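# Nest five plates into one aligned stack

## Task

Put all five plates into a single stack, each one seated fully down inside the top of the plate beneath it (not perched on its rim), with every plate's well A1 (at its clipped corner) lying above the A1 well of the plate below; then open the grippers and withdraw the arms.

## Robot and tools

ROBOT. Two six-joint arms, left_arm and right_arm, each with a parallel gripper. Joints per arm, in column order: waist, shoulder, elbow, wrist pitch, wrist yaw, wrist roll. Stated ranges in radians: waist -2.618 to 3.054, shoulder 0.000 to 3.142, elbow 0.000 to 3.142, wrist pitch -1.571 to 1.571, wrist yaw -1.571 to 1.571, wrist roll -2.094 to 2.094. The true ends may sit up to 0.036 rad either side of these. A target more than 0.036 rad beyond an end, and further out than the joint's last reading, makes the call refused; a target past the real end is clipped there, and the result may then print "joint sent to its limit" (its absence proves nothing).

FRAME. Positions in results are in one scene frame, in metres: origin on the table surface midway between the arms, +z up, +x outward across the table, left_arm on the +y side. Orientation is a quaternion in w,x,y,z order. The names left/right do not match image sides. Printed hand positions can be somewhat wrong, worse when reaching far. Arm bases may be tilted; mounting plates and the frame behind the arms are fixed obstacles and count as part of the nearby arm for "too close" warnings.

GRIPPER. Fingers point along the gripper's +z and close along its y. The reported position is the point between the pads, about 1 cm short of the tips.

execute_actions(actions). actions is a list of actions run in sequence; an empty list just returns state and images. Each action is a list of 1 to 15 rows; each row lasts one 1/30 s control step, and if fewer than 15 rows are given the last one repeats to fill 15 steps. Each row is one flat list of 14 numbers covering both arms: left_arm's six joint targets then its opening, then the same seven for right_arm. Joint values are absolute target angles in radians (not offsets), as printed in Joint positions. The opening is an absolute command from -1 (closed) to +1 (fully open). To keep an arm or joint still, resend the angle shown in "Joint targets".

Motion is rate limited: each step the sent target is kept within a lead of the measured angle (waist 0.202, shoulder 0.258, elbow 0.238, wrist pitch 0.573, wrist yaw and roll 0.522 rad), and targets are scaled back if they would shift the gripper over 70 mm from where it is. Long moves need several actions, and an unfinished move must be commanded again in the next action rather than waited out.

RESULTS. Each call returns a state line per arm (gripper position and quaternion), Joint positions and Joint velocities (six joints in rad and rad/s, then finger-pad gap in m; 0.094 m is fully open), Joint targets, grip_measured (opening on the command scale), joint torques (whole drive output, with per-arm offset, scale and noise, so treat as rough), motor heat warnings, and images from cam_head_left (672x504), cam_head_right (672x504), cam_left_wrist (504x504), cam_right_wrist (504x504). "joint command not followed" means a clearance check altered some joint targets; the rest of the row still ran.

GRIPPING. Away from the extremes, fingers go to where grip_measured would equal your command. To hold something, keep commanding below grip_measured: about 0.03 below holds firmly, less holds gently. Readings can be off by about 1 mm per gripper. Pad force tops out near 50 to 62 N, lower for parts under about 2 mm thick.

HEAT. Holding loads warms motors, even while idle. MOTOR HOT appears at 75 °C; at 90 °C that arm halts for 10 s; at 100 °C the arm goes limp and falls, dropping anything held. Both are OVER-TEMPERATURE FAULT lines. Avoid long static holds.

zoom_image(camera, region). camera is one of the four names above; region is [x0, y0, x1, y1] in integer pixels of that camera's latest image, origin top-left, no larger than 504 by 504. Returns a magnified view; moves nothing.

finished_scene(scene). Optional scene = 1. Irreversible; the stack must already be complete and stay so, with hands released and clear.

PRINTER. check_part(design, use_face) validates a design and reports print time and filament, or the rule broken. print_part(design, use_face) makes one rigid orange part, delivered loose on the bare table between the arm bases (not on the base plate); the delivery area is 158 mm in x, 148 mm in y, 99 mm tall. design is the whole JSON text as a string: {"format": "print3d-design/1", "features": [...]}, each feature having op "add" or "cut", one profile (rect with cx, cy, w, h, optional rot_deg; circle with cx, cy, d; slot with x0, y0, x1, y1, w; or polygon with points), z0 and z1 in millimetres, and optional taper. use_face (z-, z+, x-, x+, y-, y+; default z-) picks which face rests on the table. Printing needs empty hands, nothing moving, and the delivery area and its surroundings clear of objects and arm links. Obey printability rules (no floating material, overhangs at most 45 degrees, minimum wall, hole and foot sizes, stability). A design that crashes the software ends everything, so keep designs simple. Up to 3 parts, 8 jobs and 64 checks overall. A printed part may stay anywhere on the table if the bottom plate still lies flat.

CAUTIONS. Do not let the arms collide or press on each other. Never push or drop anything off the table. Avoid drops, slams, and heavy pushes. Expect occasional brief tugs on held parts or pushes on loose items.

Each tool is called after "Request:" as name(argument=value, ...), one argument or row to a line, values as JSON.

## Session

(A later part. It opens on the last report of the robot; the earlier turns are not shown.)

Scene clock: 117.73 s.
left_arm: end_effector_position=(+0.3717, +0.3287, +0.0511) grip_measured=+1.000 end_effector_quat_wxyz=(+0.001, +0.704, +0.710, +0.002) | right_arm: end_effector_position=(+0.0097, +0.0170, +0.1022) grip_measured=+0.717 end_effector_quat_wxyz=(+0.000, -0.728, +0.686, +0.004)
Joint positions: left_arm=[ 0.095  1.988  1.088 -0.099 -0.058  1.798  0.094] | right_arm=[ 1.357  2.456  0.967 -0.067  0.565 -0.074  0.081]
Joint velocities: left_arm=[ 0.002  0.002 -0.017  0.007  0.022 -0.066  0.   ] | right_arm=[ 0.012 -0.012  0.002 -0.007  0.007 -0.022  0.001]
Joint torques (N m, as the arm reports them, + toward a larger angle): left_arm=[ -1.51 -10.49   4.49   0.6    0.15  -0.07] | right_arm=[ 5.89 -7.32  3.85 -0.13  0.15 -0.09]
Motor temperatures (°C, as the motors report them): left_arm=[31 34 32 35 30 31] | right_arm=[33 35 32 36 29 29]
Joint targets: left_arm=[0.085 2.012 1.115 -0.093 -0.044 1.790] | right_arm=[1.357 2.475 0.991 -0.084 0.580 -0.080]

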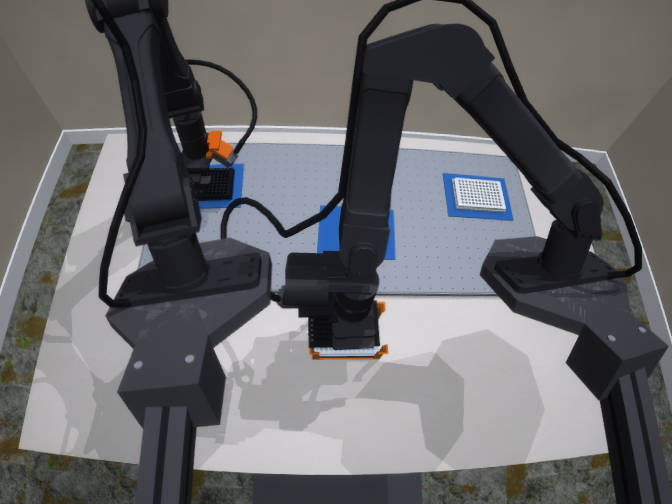

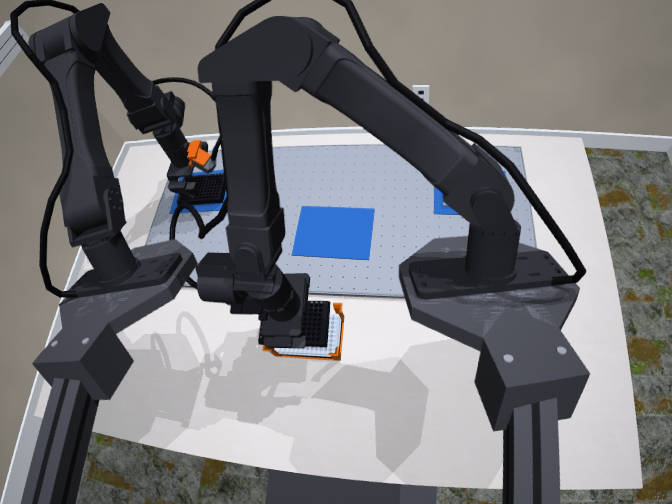

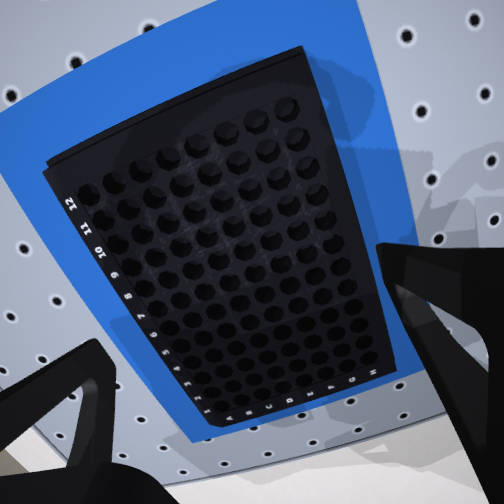

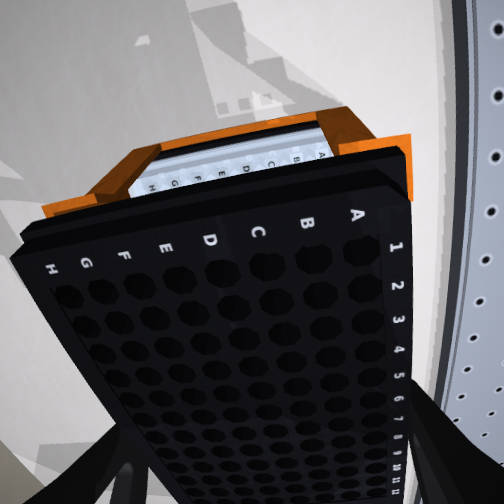

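Request:
execute_actions(
  actions=[
    [[0.085,2.015,1.123,-0.092,-0.044,1.790,1,1.356,2.477,0.949,-0.050,0.580,-0.080,0.69],[0.085,2.019,1.124,-0.089,-0.044,1.790,1,1.354,2.479,0.947,-0.044,0.580,-0.083,0.69],[0.085,2.024,1.1245,-0.085,-0.044,1.790,1,1.352,2.4805,0.945,-0.038,0.580,-0.086,0.69],[0.085,2.029,1.125,-0.081,-0.044,1.790,1,1.350,2.482,0.943,-0.032,0.580,-0.089,0.69],[0.085,2.034,1.1255,-0.077,-0.044,1.790,1,1.348,2.4835,0.941,-0.026,0.580,-0.092,0.69],[0.085,2.039,1.126,-0.073,-0.044,1.790,1,1.346,2.485,0.939,-0.020,0.580,-0.095,0.69],[0.085,2.044,1.1265,-0.069,-0.044,1.790,1,1.344,2.4865,0.937,-0.014,0.580,-0.097,0.69],[0.085,2.049,1.127,-0.065,-0.044,1.790,1,1.342,2.488,0.935,-0.008,0.580,-0.099,0.69],[0.085,2.054,1.1275,-0.061,-0.044,1.790,1,1.340,2.489,0.933,-0.002,0.580,-0.101,0.69],[0.085,2.059,1.128,-0.057,-0.044,1.790,1,1.338,2.490,0.931,0.003,0.580,-0.103,0.69],[0.085,2.064,1.129,-0.053,-0.044,1.790,1,1.336,2.491,0.929,0.007,0.580,-0.105,0.69],[0.085,2.069,1.130,-0.049,-0.044,1.790,1,1.335,2.492,0.928,0.010,0.580,-0.107,0.69],[0.085,2.074,1.1305,-0.045,-0.044,1.790,1,1.334,2.493,0.927,0.012,0.580,-0.108,0.69],[0.085,2.079,1.131,-0.042,-0.044,1.790,1,1.333,2.493,0.927,0.012,0.580,-0.109,0.69],[0.085,2.083,1.1315,-0.039,-0.044,1.790,1,1.333,2.493,0.927,0.012,0.580,-0.109,0.69]],
  ],
)

Request:
execute_actions(
  actions=[],
)

Scene clock: 119.90 s.
left_arm: end_effector_position=(+0.3748, +0.3287, +0.0398) grip_measured=+1.000 end_effector_quat_wxyz=(+0.003, +0.704, +0.710, +0.006) | right_arm: end_effector_position=(+0.0115, +0.0075, +0.0921) grip_measured=+0.717 end_effector_quat_wxyz=(-0.004, -0.729, +0.684, -0.001)
Joint positions: left_arm=[ 0.095  2.031  1.108 -0.066 -0.058  1.797  0.094] | right_arm=[ 1.333  2.477  0.945 -0.024  0.566 -0.098  0.081]
Joint velocities: left_arm=[-0.007 -0.007  0.012  0.037 -0.037  0.007  0.   ] | right_arm=[-0.012  0.027 -0.032  0.022 -0.081 -0.11  -0.001]
Joint torques (N m, as the arm reports them, + toward a larger angle): left_arm=[-1.55 -8.03  4.17  0.91  0.16 -0.09] | right_arm=[ 6.04 -7.65  0.43  0.32  0.17 -0.07]
Motor temperatures (°C, as the motors report them): left_arm=[31 34 32 35 30 31] | right_arm=[33 34 32 36 29 29]
Joint targets: left_arm=[0.085 2.083 1.131 -0.039 -0.044 1.790] | right_arm=[1.333 2.493 0.927 0.012 0.580 -0.109]

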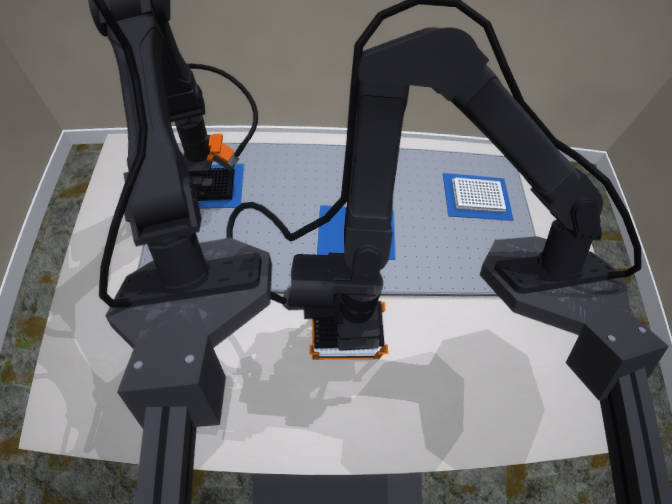

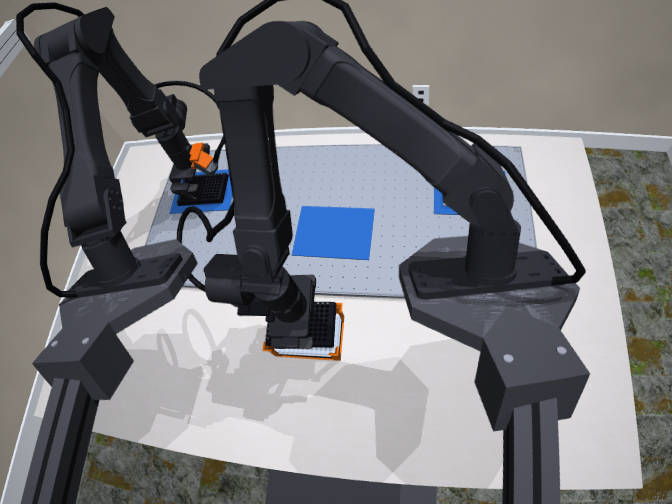

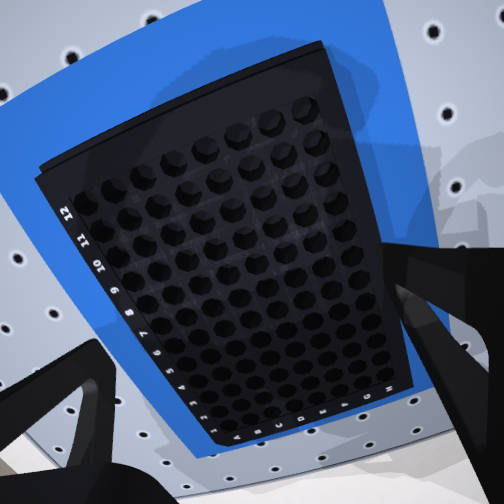

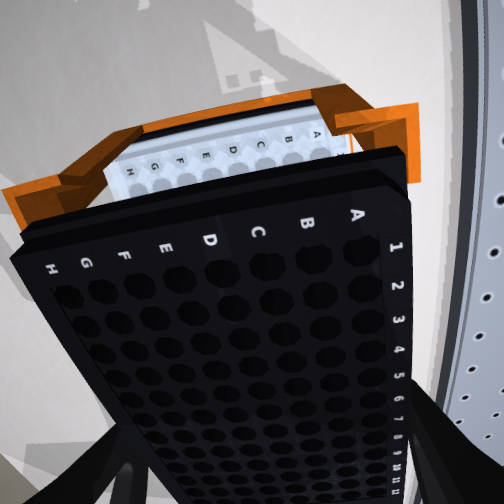

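Scene clock: 119.90 s.
left_arm: end_effector_position=(+0.3748, +0.3287, +0.0398) grip_measured=+1.000 end_effector_quat_wxyz=(+0.003, +0.704, +0.710, +0.006) | right_arm: end_effector_position=(+0.0115, +0.0075, +0.0921) grip_measured=+0.717 end_effector_quat_wxyz=(-0.004, -0.729, +0.684, -0.001)
Joint positions: left_arm=[ 0.095  2.031  1.108 -0.066 -0.058  1.797  0.094] | right_arm=[ 1.333  2.477  0.945 -0.024  0.566 -0.098  0.081]
Joint velocities: left_arm=[-0.007 -0.007  0.012  0.037 -0.037  0.007  0.   ] | right_arm=[-0.012  0.027 -0.032  0.022 -0.081 -0.11  -0.001]
Joint torques (N m, as the arm reports them, + toward a larger angle): left_arm=[-1.55 -8.03  4.17  0.91  0.16 -0.09] | right_arm=[ 6.04 -7.65  0.43  0.32  0.17 -0.07]
Motor temperatures (°C, as the motors report them): left_arm=[31 34 32 35 30 31] | right_arm=[33 34 32 36 29 29]
Joint targets: left_arm=[0.085 2.083 1.131 -0.039 -0.044 1.790] | right_arm=[1.333 2.493 0.927 0.012 0.580 -0.109]

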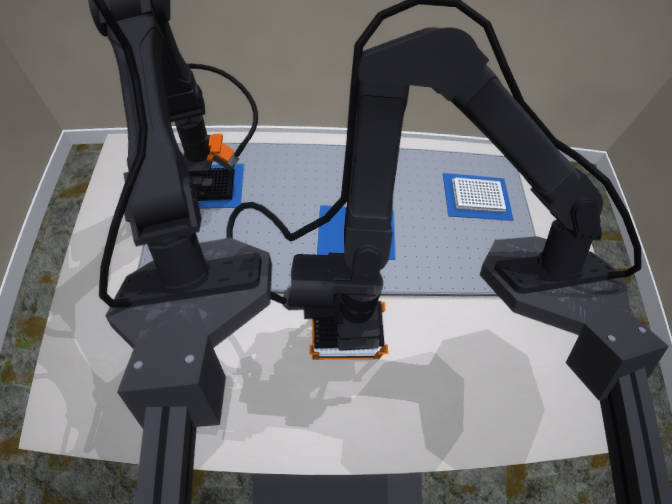

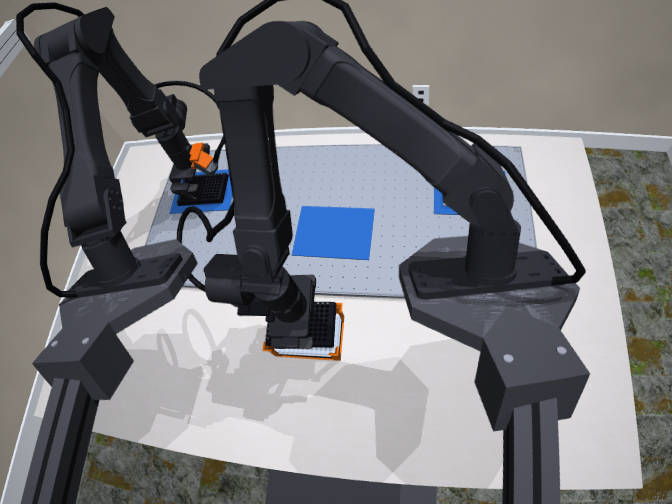

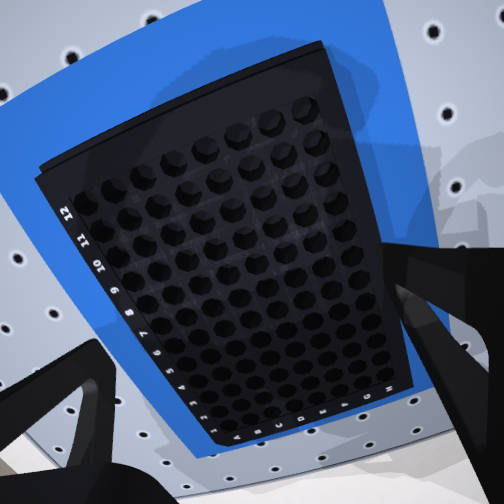

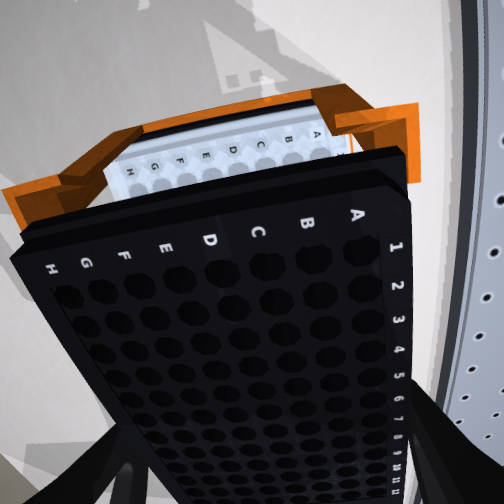

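Request:
execute_actions(
  actions=[
    [[0.085,2.030,1.108,-0.060,-0.044,1.790,1,1.333,2.493,0.927,0.012,0.580,-0.109,0.69],[0.085,2.012,1.095,-0.062,-0.044,1.790,1,1.333,2.493,0.927,0.012,0.580,-0.109,0.69],[0.085,2.002,1.085,-0.064,-0.044,1.790,1,1.333,2.493,0.927,0.012,0.580,-0.109,0.69],[0.085,1.998,1.078,-0.064,-0.044,1.790,1,1.333,2.493,0.927,0.012,0.580,-0.109,0.69],[0.087,1.995,1.072,-0.063,-0.044,1.790,1,1.333,2.493,0.927,0.012,0.580,-0.109,0.69],[0.089,1.992,1.068,-0.062,-0.044,1.790,1,1.333,2.493,0.927,0.012,0.580,-0.109,0.69],[0.091,1.990,1.064,-0.060,-0.044,1.790,1,1.333,2.493,0.927,0.012,0.580,-0.109,0.69],[0.093,1.988,1.060,-0.058,-0.044,1.790,1,1.333,2.493,0.927,0.012,0.580,-0.109,0.69],[0.095,1.986,1.056,-0.056,-0.044,1.790,1,1.333,2.493,0.927,0.012,0.580,-0.109,0.69],[0.097,1.984,1.052,-0.054,-0.044,1.790,1,1.333,2.493,0.927,0.012,0.580,-0.109,0.69],[0.099,1.982,1.049,-0.052,-0.044,1.790,1,1.333,2.493,0.927,0.012,0.580,-0.109,0.69],[0.100,1.980,1.046,-0.050,-0.044,1.790,1,1.333,2.493,0.927,0.012,0.580,-0.109,0.69],[0.100,1.979,1.044,-0.049,-0.044,1.790,1,1.333,2.493,0.927,0.012,0.580,-0.109,0.69]],
  ],
)

Request:
zoom_image(
  camera="cam_right_wrist",
  region=[0, 60, 252, 260],
)

Request:
zoom_image(
  camera="cam_right_wrist",
  region=[252, 60, 504, 260],
)

Scene clock: 120.80 s.
left_arm: end_effector_position=(+0.3709, +0.3282, +0.0469) grip_measured=+1.000 end_effector_quat_wxyz=(+0.005, +0.704, +0.710, +0.009) | right_arm: end_effector_position=(+0.0117, +0.0094, +0.0917) grip_measured=+0.717 end_effector_quat_wxyz=(-0.001, -0.729, +0.684, +0.002)
Joint positions: left_arm=[ 0.095  1.998  1.071 -0.055 -0.058  1.797  0.094] | right_arm=[ 1.332  2.478  0.944 -0.012  0.566 -0.104  0.081]
Joint velocities: left_arm=[ 0.007  0.002 -0.056  0.007 -0.095  0.022  0.   ] | right_arm=[-0.012  0.017  0.022  0.007 -0.007 -0.022 -0.001]
Joint torques (N m, as the arm reports them, + toward a larger angle): left_arm=[ -0.28 -14.13   0.19   0.69   0.16  -0.1 ] | right_arm=[ 5.9  -7.59  0.41  0.26  0.17 -0.08]
Motor temperatures (°C, as the motors report them): left_arm=[31 34 32 35 30 31] | right_arm=[33 34 32 36 29 29]
Joint targets: left_arm=[0.100 1.979 1.044 -0.049 -0.044 1.790] | right_arm=[1.333 2.493 0.927 0.012 0.580 -0.109]

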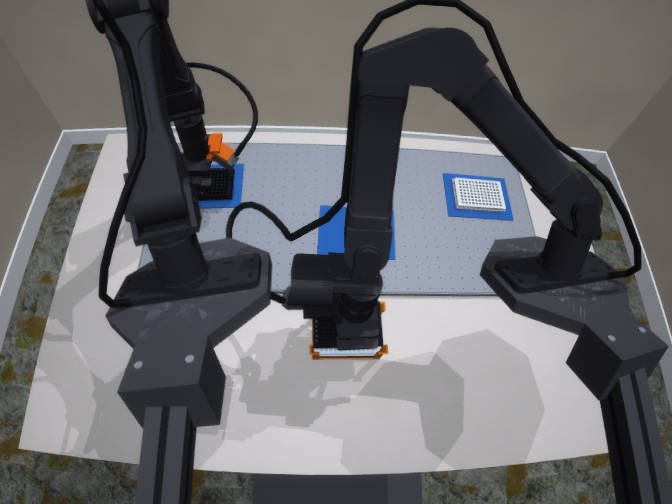

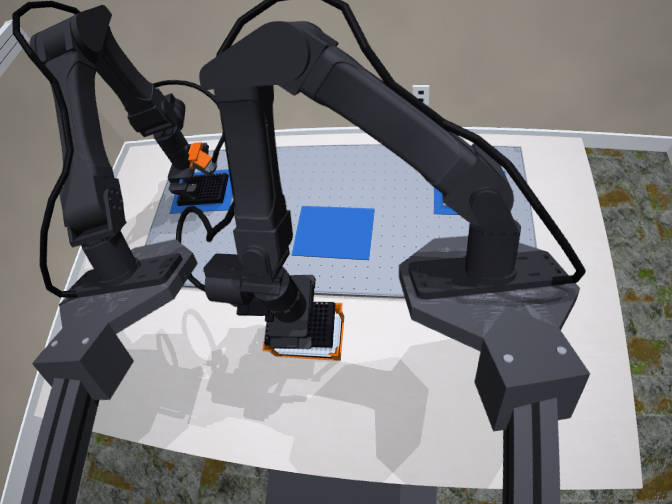

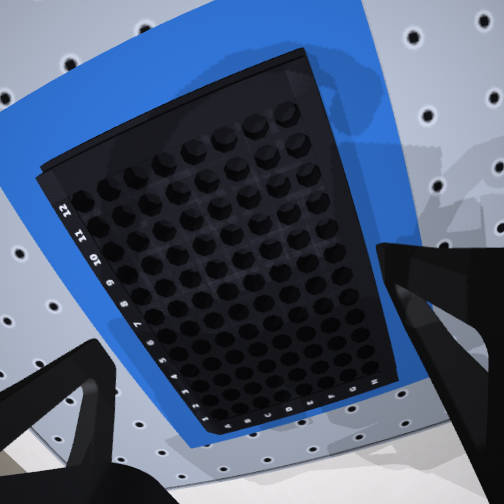

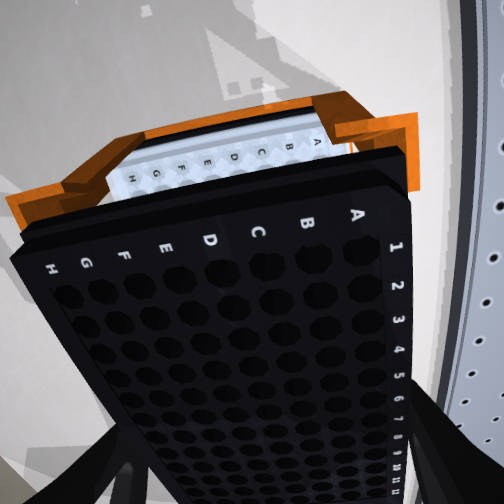

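Region (0, 60, 252, 260) of cam_right_wrist's 504x504 image, scaled by 2.000, with more detail than that image has; it fills the top 400 rows of this view, and the rest is white.

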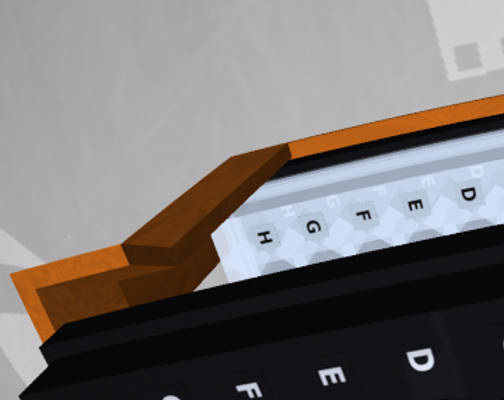

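Region (252, 60, 504, 260) of cam_right_wrist's 504x504 image, scaled by 2.000, with more detail than that image has; it fills the top 400 rows of this view, and the rest is white.

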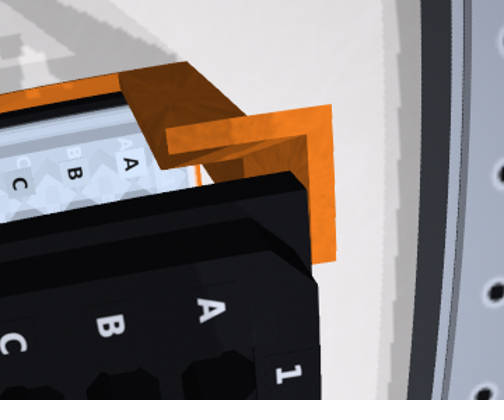

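Request:
execute_actions(
  actions=[
    [[0.100,1.990,1.060,-0.066,-0.044,1.790,1,1.328,2.497,0.945,0.028,0.560,-0.116,0.69],[0.100,2.000,1.075,-0.075,-0.044,1.790,1,1.3195,2.5055,0.958,0.045,0.552,-0.124,0.69],[0.100,2.010,1.088,-0.080,-0.044,1.790,1,1.3157,2.512,0.967,0.060,0.549,-0.1335,0.69],[0.100,2.018,1.096,-0.084,-0.044,1.790,1,1.312,2.5187,0.9695,0.070,0.549,-0.138,0.69],[0.100,2.022,1.100,-0.087,-0.044,1.790,1,1.308,2.5255,0.971,0.077,0.5485,-0.1426,0.69],[0.100,2.024,1.102,-0.089,-0.044,1.790,1,1.304,2.5324,0.973,0.0845,0.548,-0.147,0.69],[0.100,2.026,1.103,-0.091,-0.044,1.790,1,1.3004,2.5393,0.975,0.092,0.548,-0.152,0.69],[0.100,2.028,1.104,-0.092,-0.044,1.790,1,1.2966,2.5462,0.9773,0.099,0.5475,-0.1564,0.69],[0.100,2.030,1.105,-0.093,-0.044,1.790,1,1.2928,2.553,0.9794,0.1057,0.547,-0.161,0.69],[0.100,2.032,1.106,-0.093,-0.044,1.790,1,1.289,2.560,0.9816,0.1123,0.547,-0.1655,0.69],[0.100,2.034,1.107,-0.093,-0.044,1.790,1,1.285,2.5668,0.9837,0.119,0.5465,-0.170,0.69],[0.100,2.036,1.107,-0.093,-0.044,1.790,1,1.2813,2.5737,0.9862,0.1257,0.546,-0.1745,0.69],[0.100,2.038,1.107,-0.093,-0.044,1.790,1,1.2775,2.5807,0.9888,0.1323,0.546,-0.179,0.69],[0.100,2.039,1.107,-0.093,-0.044,1.790,1,1.2737,2.5876,0.9913,0.138,0.5455,-0.1835,0.69],[0.100,2.040,1.107,-0.093,-0.044,1.790,1,1.270,2.5945,0.9939,0.142,0.545,-0.187,0.69]],
    [[0.100,2.040,1.107,-0.093,-0.044,1.790,1,1.2672,2.6015,0.9964,0.144,0.545,-0.189,0.69],[0.100,2.040,1.107,-0.093,-0.044,1.790,1,1.265,2.6084,0.999,0.145,0.5445,-0.191,0.69],[0.100,2.040,1.107,-0.093,-0.044,1.790,1,1.263,2.615,1.002,0.145,0.544,-0.192,0.69]],
  ],
)

Scene clock: 123.33 s.
left_arm: end_effector_position=(+0.3681, +0.3274, +0.0436) grip_measured=+1.000 end_effector_quat_wxyz=(+0.000, +0.704, +0.710, +0.001) | right_arm: end_effector_position=(+0.0108, +0.0071, +0.0540) grip_measured=+0.717 end_effector_quat_wxyz=(-0.005, -0.729, +0.685, +0.004)
Joint positions: left_arm=[ 0.095  2.012  1.084 -0.073 -0.058  1.797  0.094] | right_arm=[ 1.262  2.599  0.978  0.117  0.554 -0.184  0.081]
Joint velocities: left_arm=[ 0.007  0.002  0.017 -0.022  0.007  0.095  0.   ] | right_arm=[ 0.002 -0.002  0.002 -0.022  0.051 -0.037  0.001]
Joint torques (N m, as the arm reports them, + toward a larger angle): left_arm=[ -0.27 -10.03   4.09   0.36   0.15  -0.09] | right_arm=[ 6.09 -7.66  2.91  0.3  -0.12 -0.11]
Motor temperatures (°C, as the motors report them): left_arm=[31 34 32 35 30 31] | right_arm=[33 34 32 36 29 29]
Joint targets: left_arm=[0.100 2.040 1.107 -0.093 -0.044 1.790] | right_arm=[1.263 2.615 1.002 0.145 0.544 -0.192]

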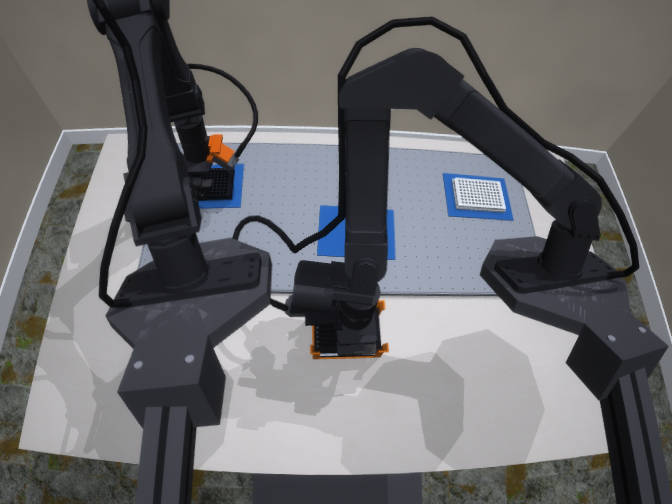

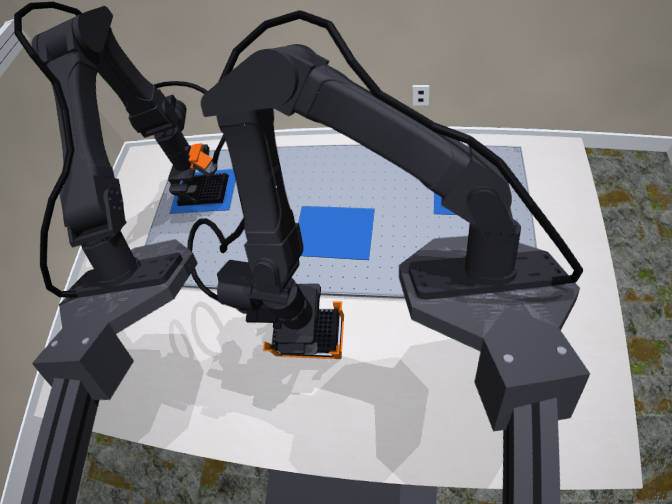

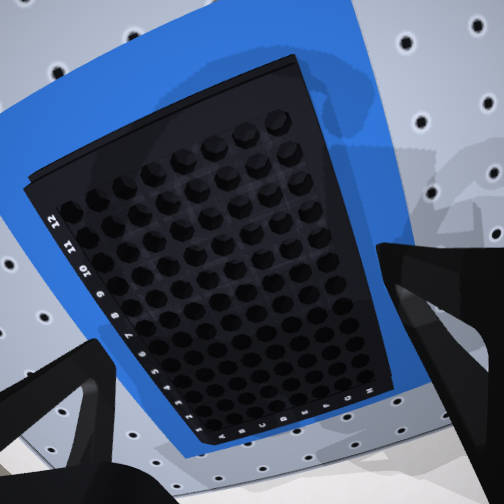

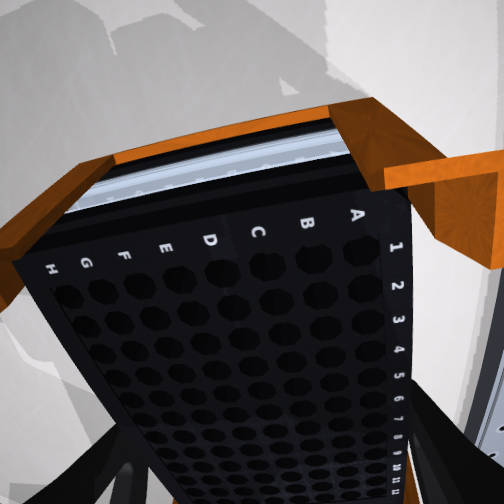

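Request:
zoom_image(
  camera="cam_left_wrist",
  region=[60, 220, 440, 470],
)

Region (60, 220, 440, 470) of cam_left_wrist's 504x504 image, scaled by 1.326, with more detail than that image has; it fills the top 332 rows of this view, and the rest is white.

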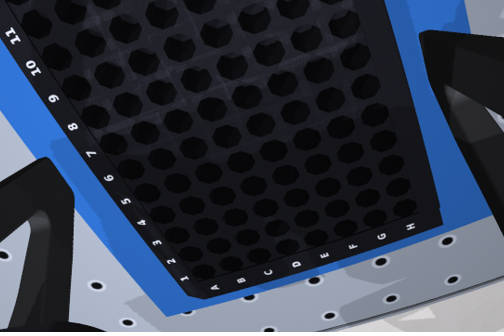

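Request:
execute_actions(
  actions=[
    [[0.100,2.043,1.116,-0.088,-0.044,1.790,1,1.2615,2.618,1.0035,0.150,0.552,-0.195,0.69],[0.100,2.046,1.119,-0.082,-0.044,1.790,1,1.260,2.621,1.005,0.154,0.556,-0.197,0.69],[0.100,2.049,1.121,-0.077,-0.044,1.790,1,1.258,2.624,1.006,0.157,0.558,-0.199,0.69],[0.100,2.053,1.122,-0.072,-0.044,1.790,1,1.2565,2.627,1.0072,0.159,0.558,-0.201,0.69],[0.100,2.056,1.123,-0.067,-0.044,1.790,1,1.255,2.630,1.008,0.160,0.558,-0.202,0.69],[0.100,2.060,1.1245,-0.063,-0.044,1.790,1,1.2535,2.632,1.009,0.161,0.558,-0.203,0.69],[0.100,2.064,1.126,-0.060,-0.044,1.790,1,1.2535,2.632,1.009,0.161,0.558,-0.203,0.69],[0.100,2.068,1.1275,-0.057,-0.044,1.790,1,1.2535,2.632,1.009,0.161,0.558,-0.203,0.69],[0.100,2.072,1.129,-0.054,-0.044,1.790,1,1.2535,2.632,1.009,0.161,0.558,-0.203,0.69],[0.100,2.076,1.1305,-0.051,-0.044,1.790,1,1.2535,2.632,1.009,0.161,0.558,-0.203,0.69],[0.100,2.080,1.132,-0.048,-0.044,1.790,1,1.2535,2.632,1.009,0.161,0.558,-0.203,0.69],[0.100,2.084,1.1335,-0.046,-0.044,1.790,1,1.2535,2.632,1.009,0.161,0.558,-0.203,0.69],[0.100,2.087,1.135,-0.045,-0.044,1.790,1,1.2535,2.632,1.009,0.161,0.558,-0.203,0.69],[0.100,2.089,1.136,-0.045,-0.044,1.790,1,1.2535,2.632,1.009,0.161,0.558,-0.203,0.69]],
  ],
)

Scene clock: 124.87 s.
left_arm: end_effector_position=(+0.3691, +0.3269, +0.0312) grip_measured=+1.000 end_effector_quat_wxyz=(-0.000, +0.704, +0.710, +0.000) | right_arm: end_effector_position=(+0.0108, +0.0060, +0.0496) grip_measured=+0.717 end_effector_quat_wxyz=(-0.004, -0.729, +0.684, +0.005)
Joint positions: left_arm=[ 0.095  2.059  1.11  -0.053 -0.058  1.797  0.094] | right_arm=[ 1.254  2.614  0.978  0.138  0.554 -0.196  0.081]
Joint velocities: left_arm=[ 0.002  0.066  0.012  0.081 -0.051  0.051  0.   ] | right_arm=[-0.002 -0.017 -0.002  0.037 -0.022  0.037  0.   ]
Joint torques (N m, as the arm reports them, + toward a larger angle): left_arm=[ -0.27 -10.58   4.15   0.59   0.16  -0.1 ] | right_arm=[ 5.93 -7.34  3.38  0.22  0.03 -0.08]
Motor temperatures (°C, as the motors report them): left_arm=[31 34 32 35 30 31] | right_arm=[33 34 32 36 29 29]
Joint targets: left_arm=[0.100 2.089 1.136 -0.045 -0.044 1.790] | right_arm=[1.253 2.632 1.009 0.161 0.558 -0.203]

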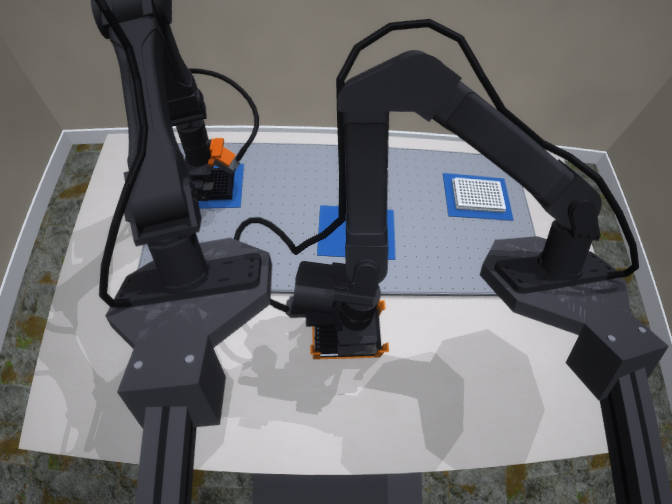

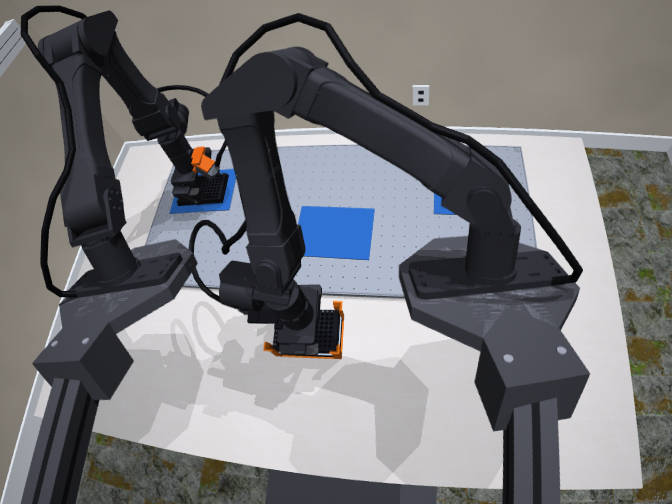

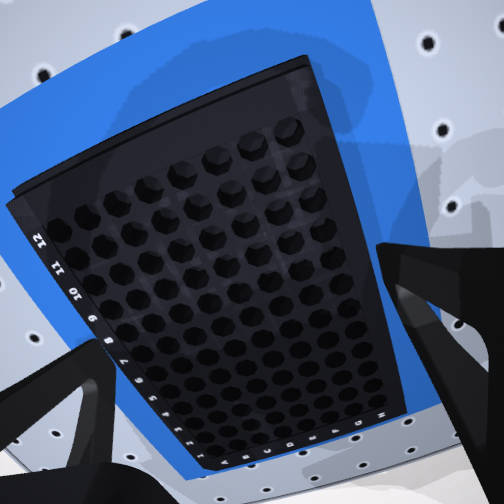

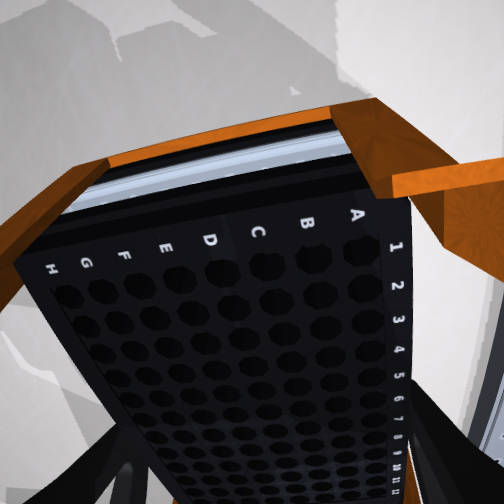

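Request:
zoom_image(
  camera="cam_right_wrist",
  region=[180, 90, 432, 260],
)

Request:
zoom_image(
  camera="cam_head_right",
  region=[250, 290, 360, 370],
)

Region (180, 90, 432, 260) of cam_right_wrist's 504x504 image, scaled by 2.000, with more detail than that image has; it fills the top 340 rows of this view, and the rest is white.

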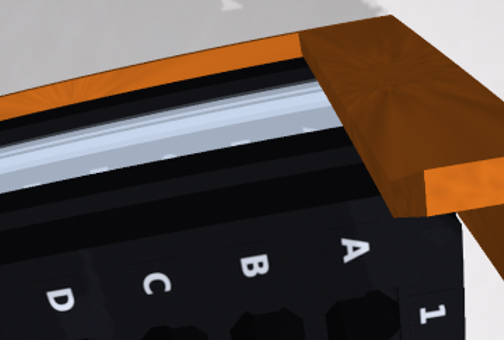

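Region (250, 290, 360, 370) of cam_head_right's 672x504 image, scaled by 4.582, with more detail than that image has; it fills the top 367 rows of this view, and the rest is white.

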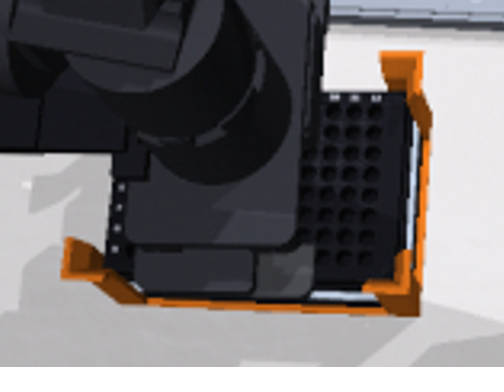

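Request:
execute_actions(
  actions=[
    [[0.100,2.089,1.136,-0.045,-0.044,1.790,0.95,1.2528,2.633,1.017,0.162,0.558,-0.204,0.69],[0.100,2.089,1.136,-0.045,-0.044,1.790,0.90,1.252,2.634,1.017,0.163,0.558,-0.205,0.69],[0.100,2.089,1.136,-0.045,-0.044,1.790,0.87,1.2515,2.6355,1.013,0.164,0.558,-0.206,0.69],[0.100,2.089,1.136,-0.045,-0.044,1.790,0.85,1.251,2.637,1.012,0.165,0.558,-0.207,0.69],[0.100,2.089,1.136,-0.045,-0.044,1.790,0.83,1.250,2.6385,1.012,0.166,0.558,-0.208,0.69],[0.100,2.089,1.136,-0.045,-0.044,1.790,0.81,1.2495,2.640,1.012,0.167,0.558,-0.209,0.69],[0.100,2.089,1.136,-0.045,-0.044,1.790,0.795,1.249,2.6415,1.012,0.167,0.558,-0.2095,0.69],[0.100,2.089,1.136,-0.045,-0.044,1.790,0.78,1.248,2.643,1.012,0.167,0.558,-0.2095,0.69],[0.100,2.089,1.136,-0.045,-0.044,1.790,0.77,1.248,2.643,1.012,0.167,0.558,-0.2095,0.69],[0.100,2.089,1.136,-0.045,-0.044,1.790,0.76,1.248,2.643,1.012,0.167,0.558,-0.2095,0.69],[0.100,2.089,1.136,-0.045,-0.044,1.790,0.75,1.248,2.643,1.012,0.167,0.558,-0.2095,0.69],[0.100,2.089,1.136,-0.045,-0.044,1.790,0.74,1.248,2.643,1.012,0.167,0.558,-0.2095,0.69],[0.100,2.089,1.136,-0.045,-0.044,1.790,0.73,1.248,2.643,1.012,0.167,0.558,-0.2095,0.69],[0.100,2.089,1.136,-0.045,-0.044,1.790,0.72,1.248,2.643,1.012,0.167,0.558,-0.2095,0.69]],
  ],
)

Request:
zoom_image(
  camera="cam_right_wrist",
  region=[0, 90, 432, 290],
)

Scene clock: 126.30 s.
left_arm: end_effector_position=(+0.3691, +0.3268, +0.0301) grip_measured=+0.754 end_effector_quat_wxyz=(+0.000, +0.704, +0.710, +0.001) | right_arm: end_effector_position=(+0.0112, +0.0091, +0.0469) grip_measured=+0.717 end_effector_quat_wxyz=(-0.002, -0.729, +0.685, +0.006)
Joint positions: left_arm=[ 0.095  2.063  1.11  -0.048 -0.058  1.797  0.082] | right_arm=[ 1.249  2.623  0.989  0.146  0.554 -0.203  0.081]
Joint velocities: left_arm=[-0.022 -0.007  0.002 -0.007  0.066 -0.066  0.   ] | right_arm=[-0.017 -0.007 -0.007  0.007  0.007 -0.007 -0.001]
Joint torques (N m, as the arm reports them, + toward a larger angle): left_arm=[ -0.33 -10.38   4.17   0.6    0.14  -0.09] | right_arm=[ 5.85 -7.35  2.82  0.21  0.05 -0.1 ]
Motor temperatures (°C, as the motors report them): left_arm=[31 35 32 35 30 31] | right_arm=[33 34 32 36 29 29]
Joint targets: left_arm=[0.100 2.089 1.136 -0.045 -0.044 1.790] | right_arm=[1.248 2.643 1.012 0.167 0.558 -0.209]

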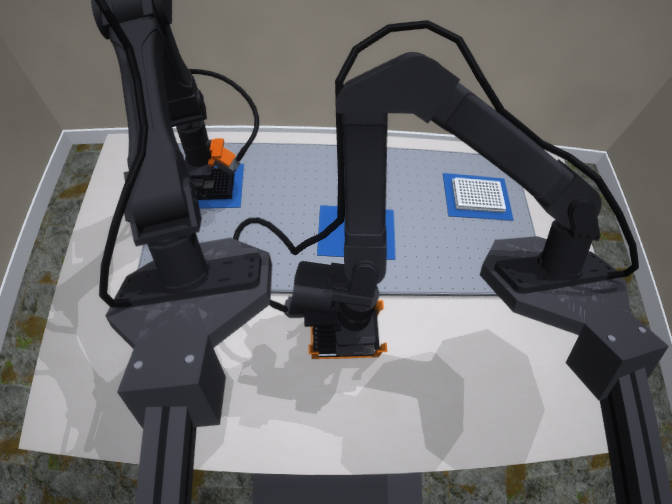

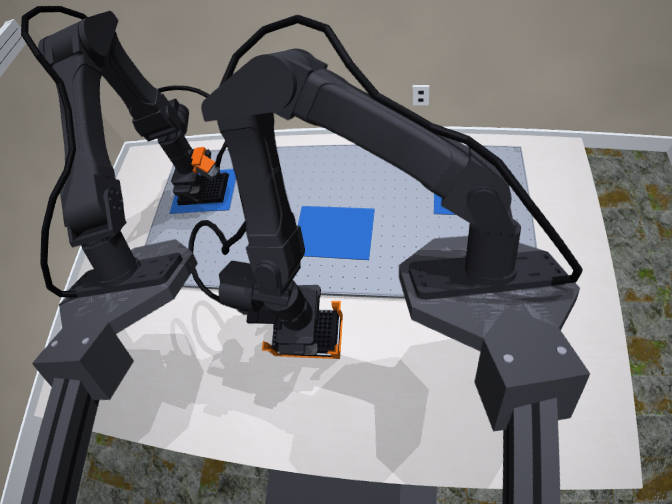

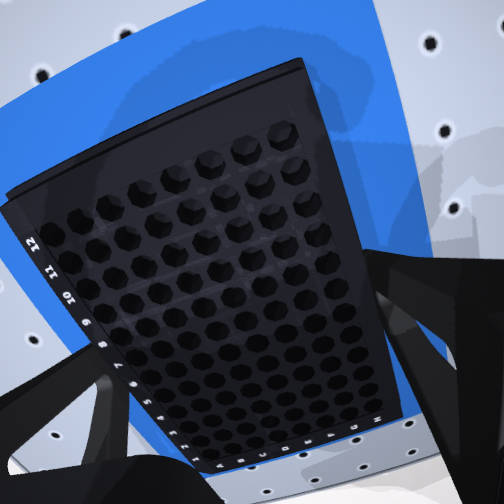

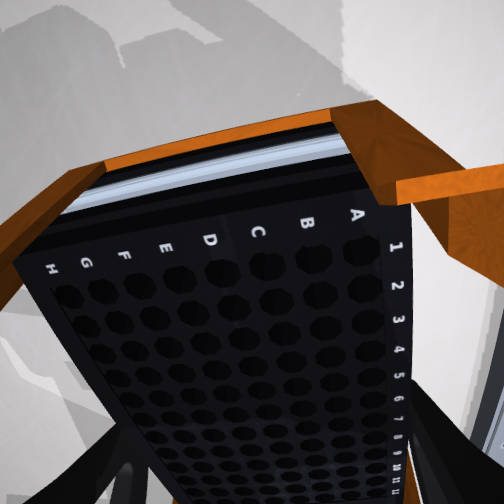

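Region (0, 90, 432, 290) of cam_right_wrist's 504x504 image, scaled by 1.167, with more detail than that image has; it fills the top 233 rows of this view, and the rest is white.

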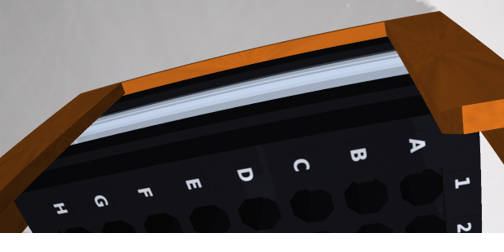

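Request:
execute_actions(
  actions=[
    [[0.100,2.060,1.105,-0.060,-0.044,1.795,0.72,1.247,2.6445,1.012,0.169,0.558,-0.211,0.69],[0.100,2.040,1.085,-0.075,-0.044,1.795,0.72,1.2465,2.646,1.012,0.170,0.558,-0.212,0.69],[0.100,2.032,1.074,-0.082,-0.044,1.795,0.72,1.246,2.647,1.012,0.170,0.558,-0.212,0.69],[0.099,2.019,1.073,-0.092,-0.044,1.795,0.72,1.246,2.647,1.012,0.170,0.558,-0.212,0.72],[0.098,2.001,1.068,-0.103,-0.044,1.795,0.72,1.246,2.647,1.012,0.170,0.558,-0.212,0.75],[0.097,1.980,1.060,-0.116,-0.044,1.795,0.72,1.246,2.647,1.005,0.165,0.558,-0.212,0.80],[0.096,1.957,1.051,-0.130,-0.044,1.795,0.72,1.248,2.640,1.000,0.160,0.558,-0.210,0.87],[0.095,1.933,1.042,-0.145,-0.044,1.795,0.72,1.255,2.620,0.990,0.145,0.560,-0.205,1.0],[0.095,1.910,1.0325,-0.159,-0.044,1.795,0.72,1.263,2.603,0.975,0.125,0.562,-0.195,1.0],[0.095,1.887,1.023,-0.173,-0.044,1.795,0.72,1.2725,2.587,0.967,0.103,0.564,-0.184,1.0],[0.095,1.863,1.014,-0.188,-0.044,1.795,0.72,1.280,2.573,0.961,0.088,0.566,-0.175,1.0],[0.095,1.840,1.005,-0.201,-0.044,1.795,0.72,1.287,2.559,0.955,0.075,0.568,-0.166,1.0],[0.095,1.816,0.996,-0.213,-0.044,1.795,0.72,1.295,2.545,0.950,0.062,0.570,-0.157,1.0],[0.095,1.796,0.988,-0.223,-0.044,1.795,0.72,1.302,2.532,0.945,0.048,0.572,-0.148,1.0],[0.095,1.780,0.982,-0.229,-0.044,1.795,0.72,1.310,2.518,0.940,0.035,0.574,-0.139,1.0]],
    [[0.095,1.780,0.982,-0.229,-0.044,1.795,0.72,1.318,2.504,0.936,0.020,0.575,-0.130,1.0],[0.095,1.780,0.982,-0.229,-0.044,1.795,0.72,1.325,2.490,0.931,0.006,0.576,-0.121,1.0],[0.095,1.780,0.982,-0.229,-0.044,1.795,0.72,1.333,2.476,0.927,-0.008,0.577,-0.112,1.0],[0.095,1.780,0.982,-0.229,-0.044,1.795,0.72,1.340,2.462,0.923,-0.022,0.577,-0.103,1.0],[0.095,1.780,0.982,-0.229,-0.044,1.795,0.72,1.345,2.449,0.918,-0.034,0.575,-0.096,1.0],[0.095,1.780,0.982,-0.229,-0.044,1.795,0.72,1.340,2.432,0.910,-0.038,0.565,-0.100,1.0],[0.095,1.780,0.982,-0.229,-0.044,1.795,0.72,1.323,2.418,0.903,-0.034,0.562,-0.119,1.0],[0.095,1.780,0.982,-0.229,-0.044,1.795,0.72,1.296,2.395,0.893,-0.027,0.558,-0.150,1.0],[0.095,1.780,0.982,-0.229,-0.044,1.795,0.72,1.262,2.366,0.880,-0.019,0.552,-0.188,1.0],[0.095,1.780,0.982,-0.229,-0.044,1.795,0.72,1.221,2.332,0.864,-0.009,0.546,-0.234,1.0],[0.095,1.780,0.982,-0.229,-0.044,1.795,0.72,1.177,2.295,0.847,0.002,0.539,-0.283,1.0],[0.095,1.780,0.982,-0.229,-0.044,1.795,0.72,1.133,2.258,0.830,0.013,0.531,-0.333,1.0],[0.095,1.780,0.982,-0.229,-0.044,1.795,0.72,1.088,2.221,0.813,0.023,0.524,-0.383,1.0],[0.095,1.780,0.982,-0.229,-0.044,1.795,0.72,1.044,2.184,0.796,0.034,0.517,-0.432,1.0],[0.095,1.780,0.982,-0.229,-0.044,1.795,0.72,1.000,2.147,0.783,0.043,0.510,-0.482,1.0]],
    [[0.095,1.780,0.982,-0.229,-0.044,1.795,0.72,0.954,2.129,0.785,0.041,0.490,-0.508,1.0],[0.095,1.780,0.982,-0.229,-0.044,1.795,0.72,0.909,2.111,0.789,0.037,0.469,-0.535,1.0],[0.095,1.780,0.982,-0.229,-0.044,1.795,0.72,0.863,2.093,0.793,0.033,0.449,-0.561,1.0],[0.095,1.780,0.982,-0.229,-0.044,1.795,0.72,0.817,2.075,0.797,0.028,0.429,-0.587,1.0],[0.095,1.780,0.982,-0.229,-0.044,1.795,0.72,0.772,2.057,0.801,0.024,0.408,-0.613,1.0],[0.095,1.780,0.982,-0.229,-0.044,1.795,0.72,0.726,2.039,0.805,0.020,0.388,-0.640,1.0],[0.095,1.780,0.982,-0.229,-0.044,1.795,0.72,0.680,2.021,0.809,0.016,0.368,-0.666,1.0],[0.083,1.795,0.982,-0.220,-0.050,1.784,0.72,0.635,2.004,0.813,0.012,0.347,-0.692,1.0],[0.062,1.815,0.982,-0.208,-0.061,1.765,0.72,0.589,1.986,0.817,0.008,0.327,-0.718,1.0],[0.033,1.838,0.981,-0.199,-0.075,1.739,0.72,0.543,1.968,0.821,0.004,0.307,-0.745,1.0],[-0.004,1.856,0.981,-0.193,-0.094,1.705,0.72,0.498,1.950,0.825,0.000,0.286,-0.771,1.0],[-0.045,1.867,0.980,-0.191,-0.114,1.668,0.72,0.452,1.932,0.829,-0.004,0.266,-0.797,1.0],[-0.090,1.880,0.980,-0.189,-0.137,1.627,0.72,0.406,1.914,0.832,-0.009,0.246,-0.823,1.0],[-0.135,1.892,0.979,-0.186,-0.160,1.586,0.72,0.361,1.896,0.835,-0.013,0.225,-0.850,1.0],[-0.180,1.905,0.979,-0.184,-0.183,1.544,0.72,0.315,1.878,0.838,-0.017,0.205,-0.876,1.0]],
  ],
)

Scene clock: 131.00 s.
left_arm: end_effector_position=(+0.3669, +0.2675, +0.0903) grip_measured=+0.754 end_effector_quat_wxyz=(+0.004, +0.713, +0.701, -0.012) | right_arm: end_effector_position=(+0.2914, -0.1179, +0.0783) grip_measured=+1.000 end_effector_quat_wxyz=(-0.009, -0.598, +0.801, +0.002)
Joint positions: left_arm=[-0.075  1.853  1.007 -0.185 -0.127  1.675  0.082] | right_arm=[ 0.389  1.932  0.815  0.018  0.303 -0.76   0.094]
Joint velocities: left_arm=[-1.399  0.505 -0.012  0.081 -0.418 -0.901 -0.   ] | right_arm=[-1.287 -0.525 -0.012 -0.022 -0.549 -0.696  0.   ]
Joint torques (N m, as the arm reports them, + toward a larger angle): left_arm=[-3.38 -9.93  0.38  0.44  0.07 -0.11] | right_arm=[  3.07 -11.02   3.47  -0.27  -0.12  -0.05]
Motor temperatures (°C, as the motors report them): left_arm=[31 35 32 35 30 31] | right_arm=[33 34 32 36 29 29]
Joint targets: left_arm=[-0.180 1.905 0.979 -0.184 -0.183 1.544] | right_arm=[0.315 1.878 0.838 -0.017 0.205 -0.876]

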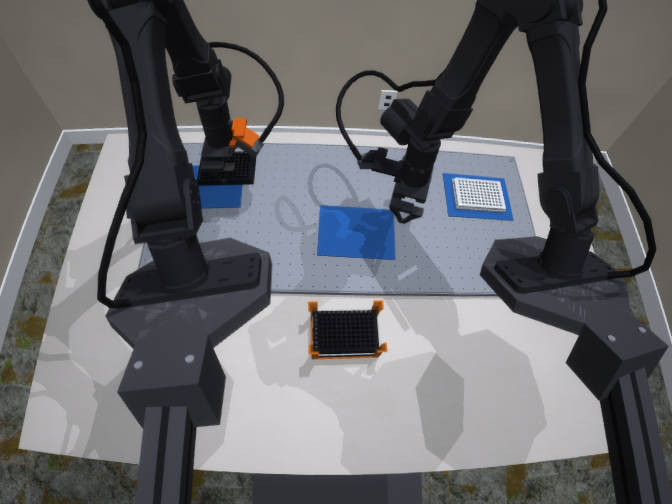

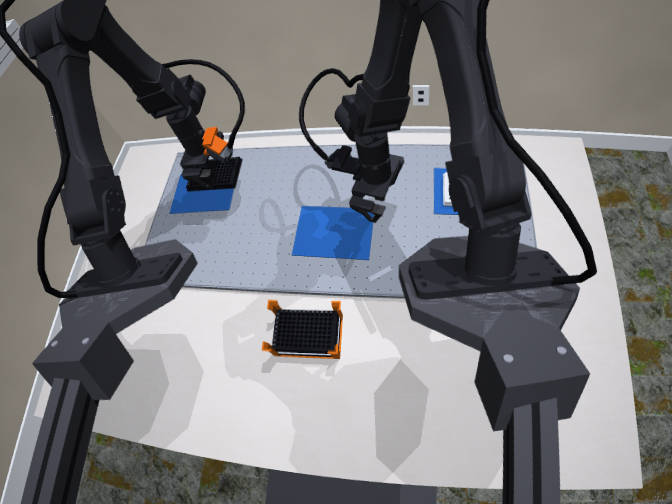

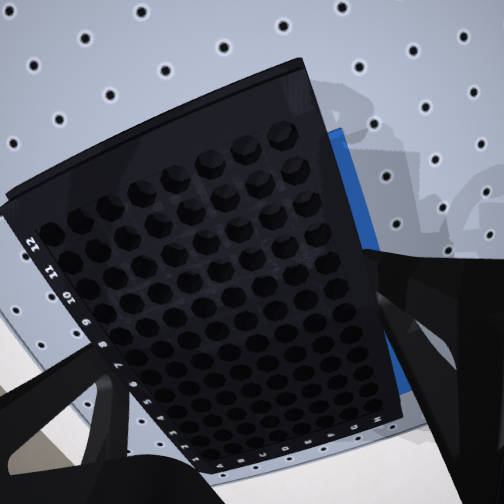

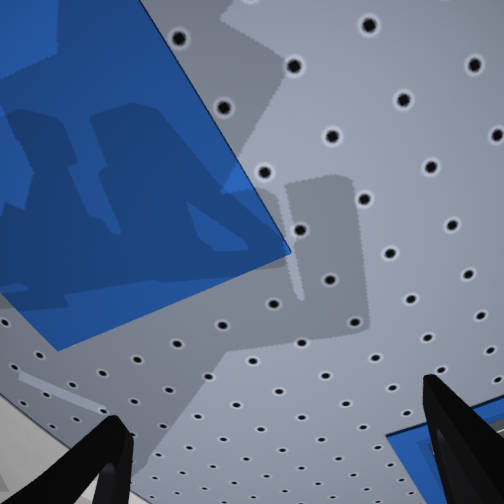

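Request:
zoom_image(
  camera="cam_head_left",
  region=[295, 290, 400, 370],
)

Request:
zoom_image(
  camera="cam_head_right",
  region=[250, 290, 355, 370],
)

Region (295, 290, 400, 370) of cam_head_left's 672x504 image, scaled by 4.800, with more detail than that image has; it fills the top 384 rows of this view, and the rest is white.

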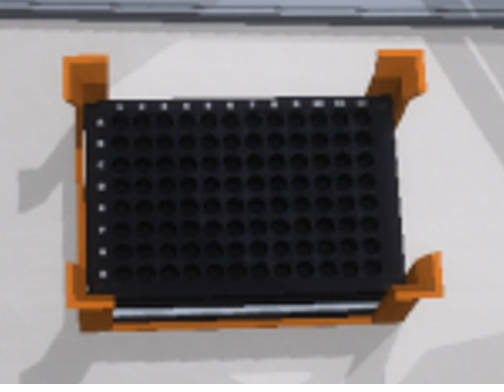

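Region (250, 290, 355, 370) of cam_head_right's 672x504 image, scaled by 4.800, with more detail than that image has; it fills the top 384 rows of this view, and the rest is white.

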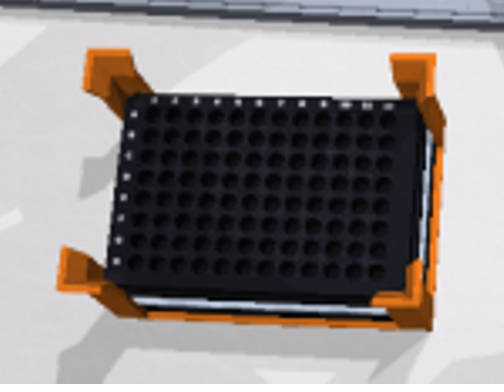

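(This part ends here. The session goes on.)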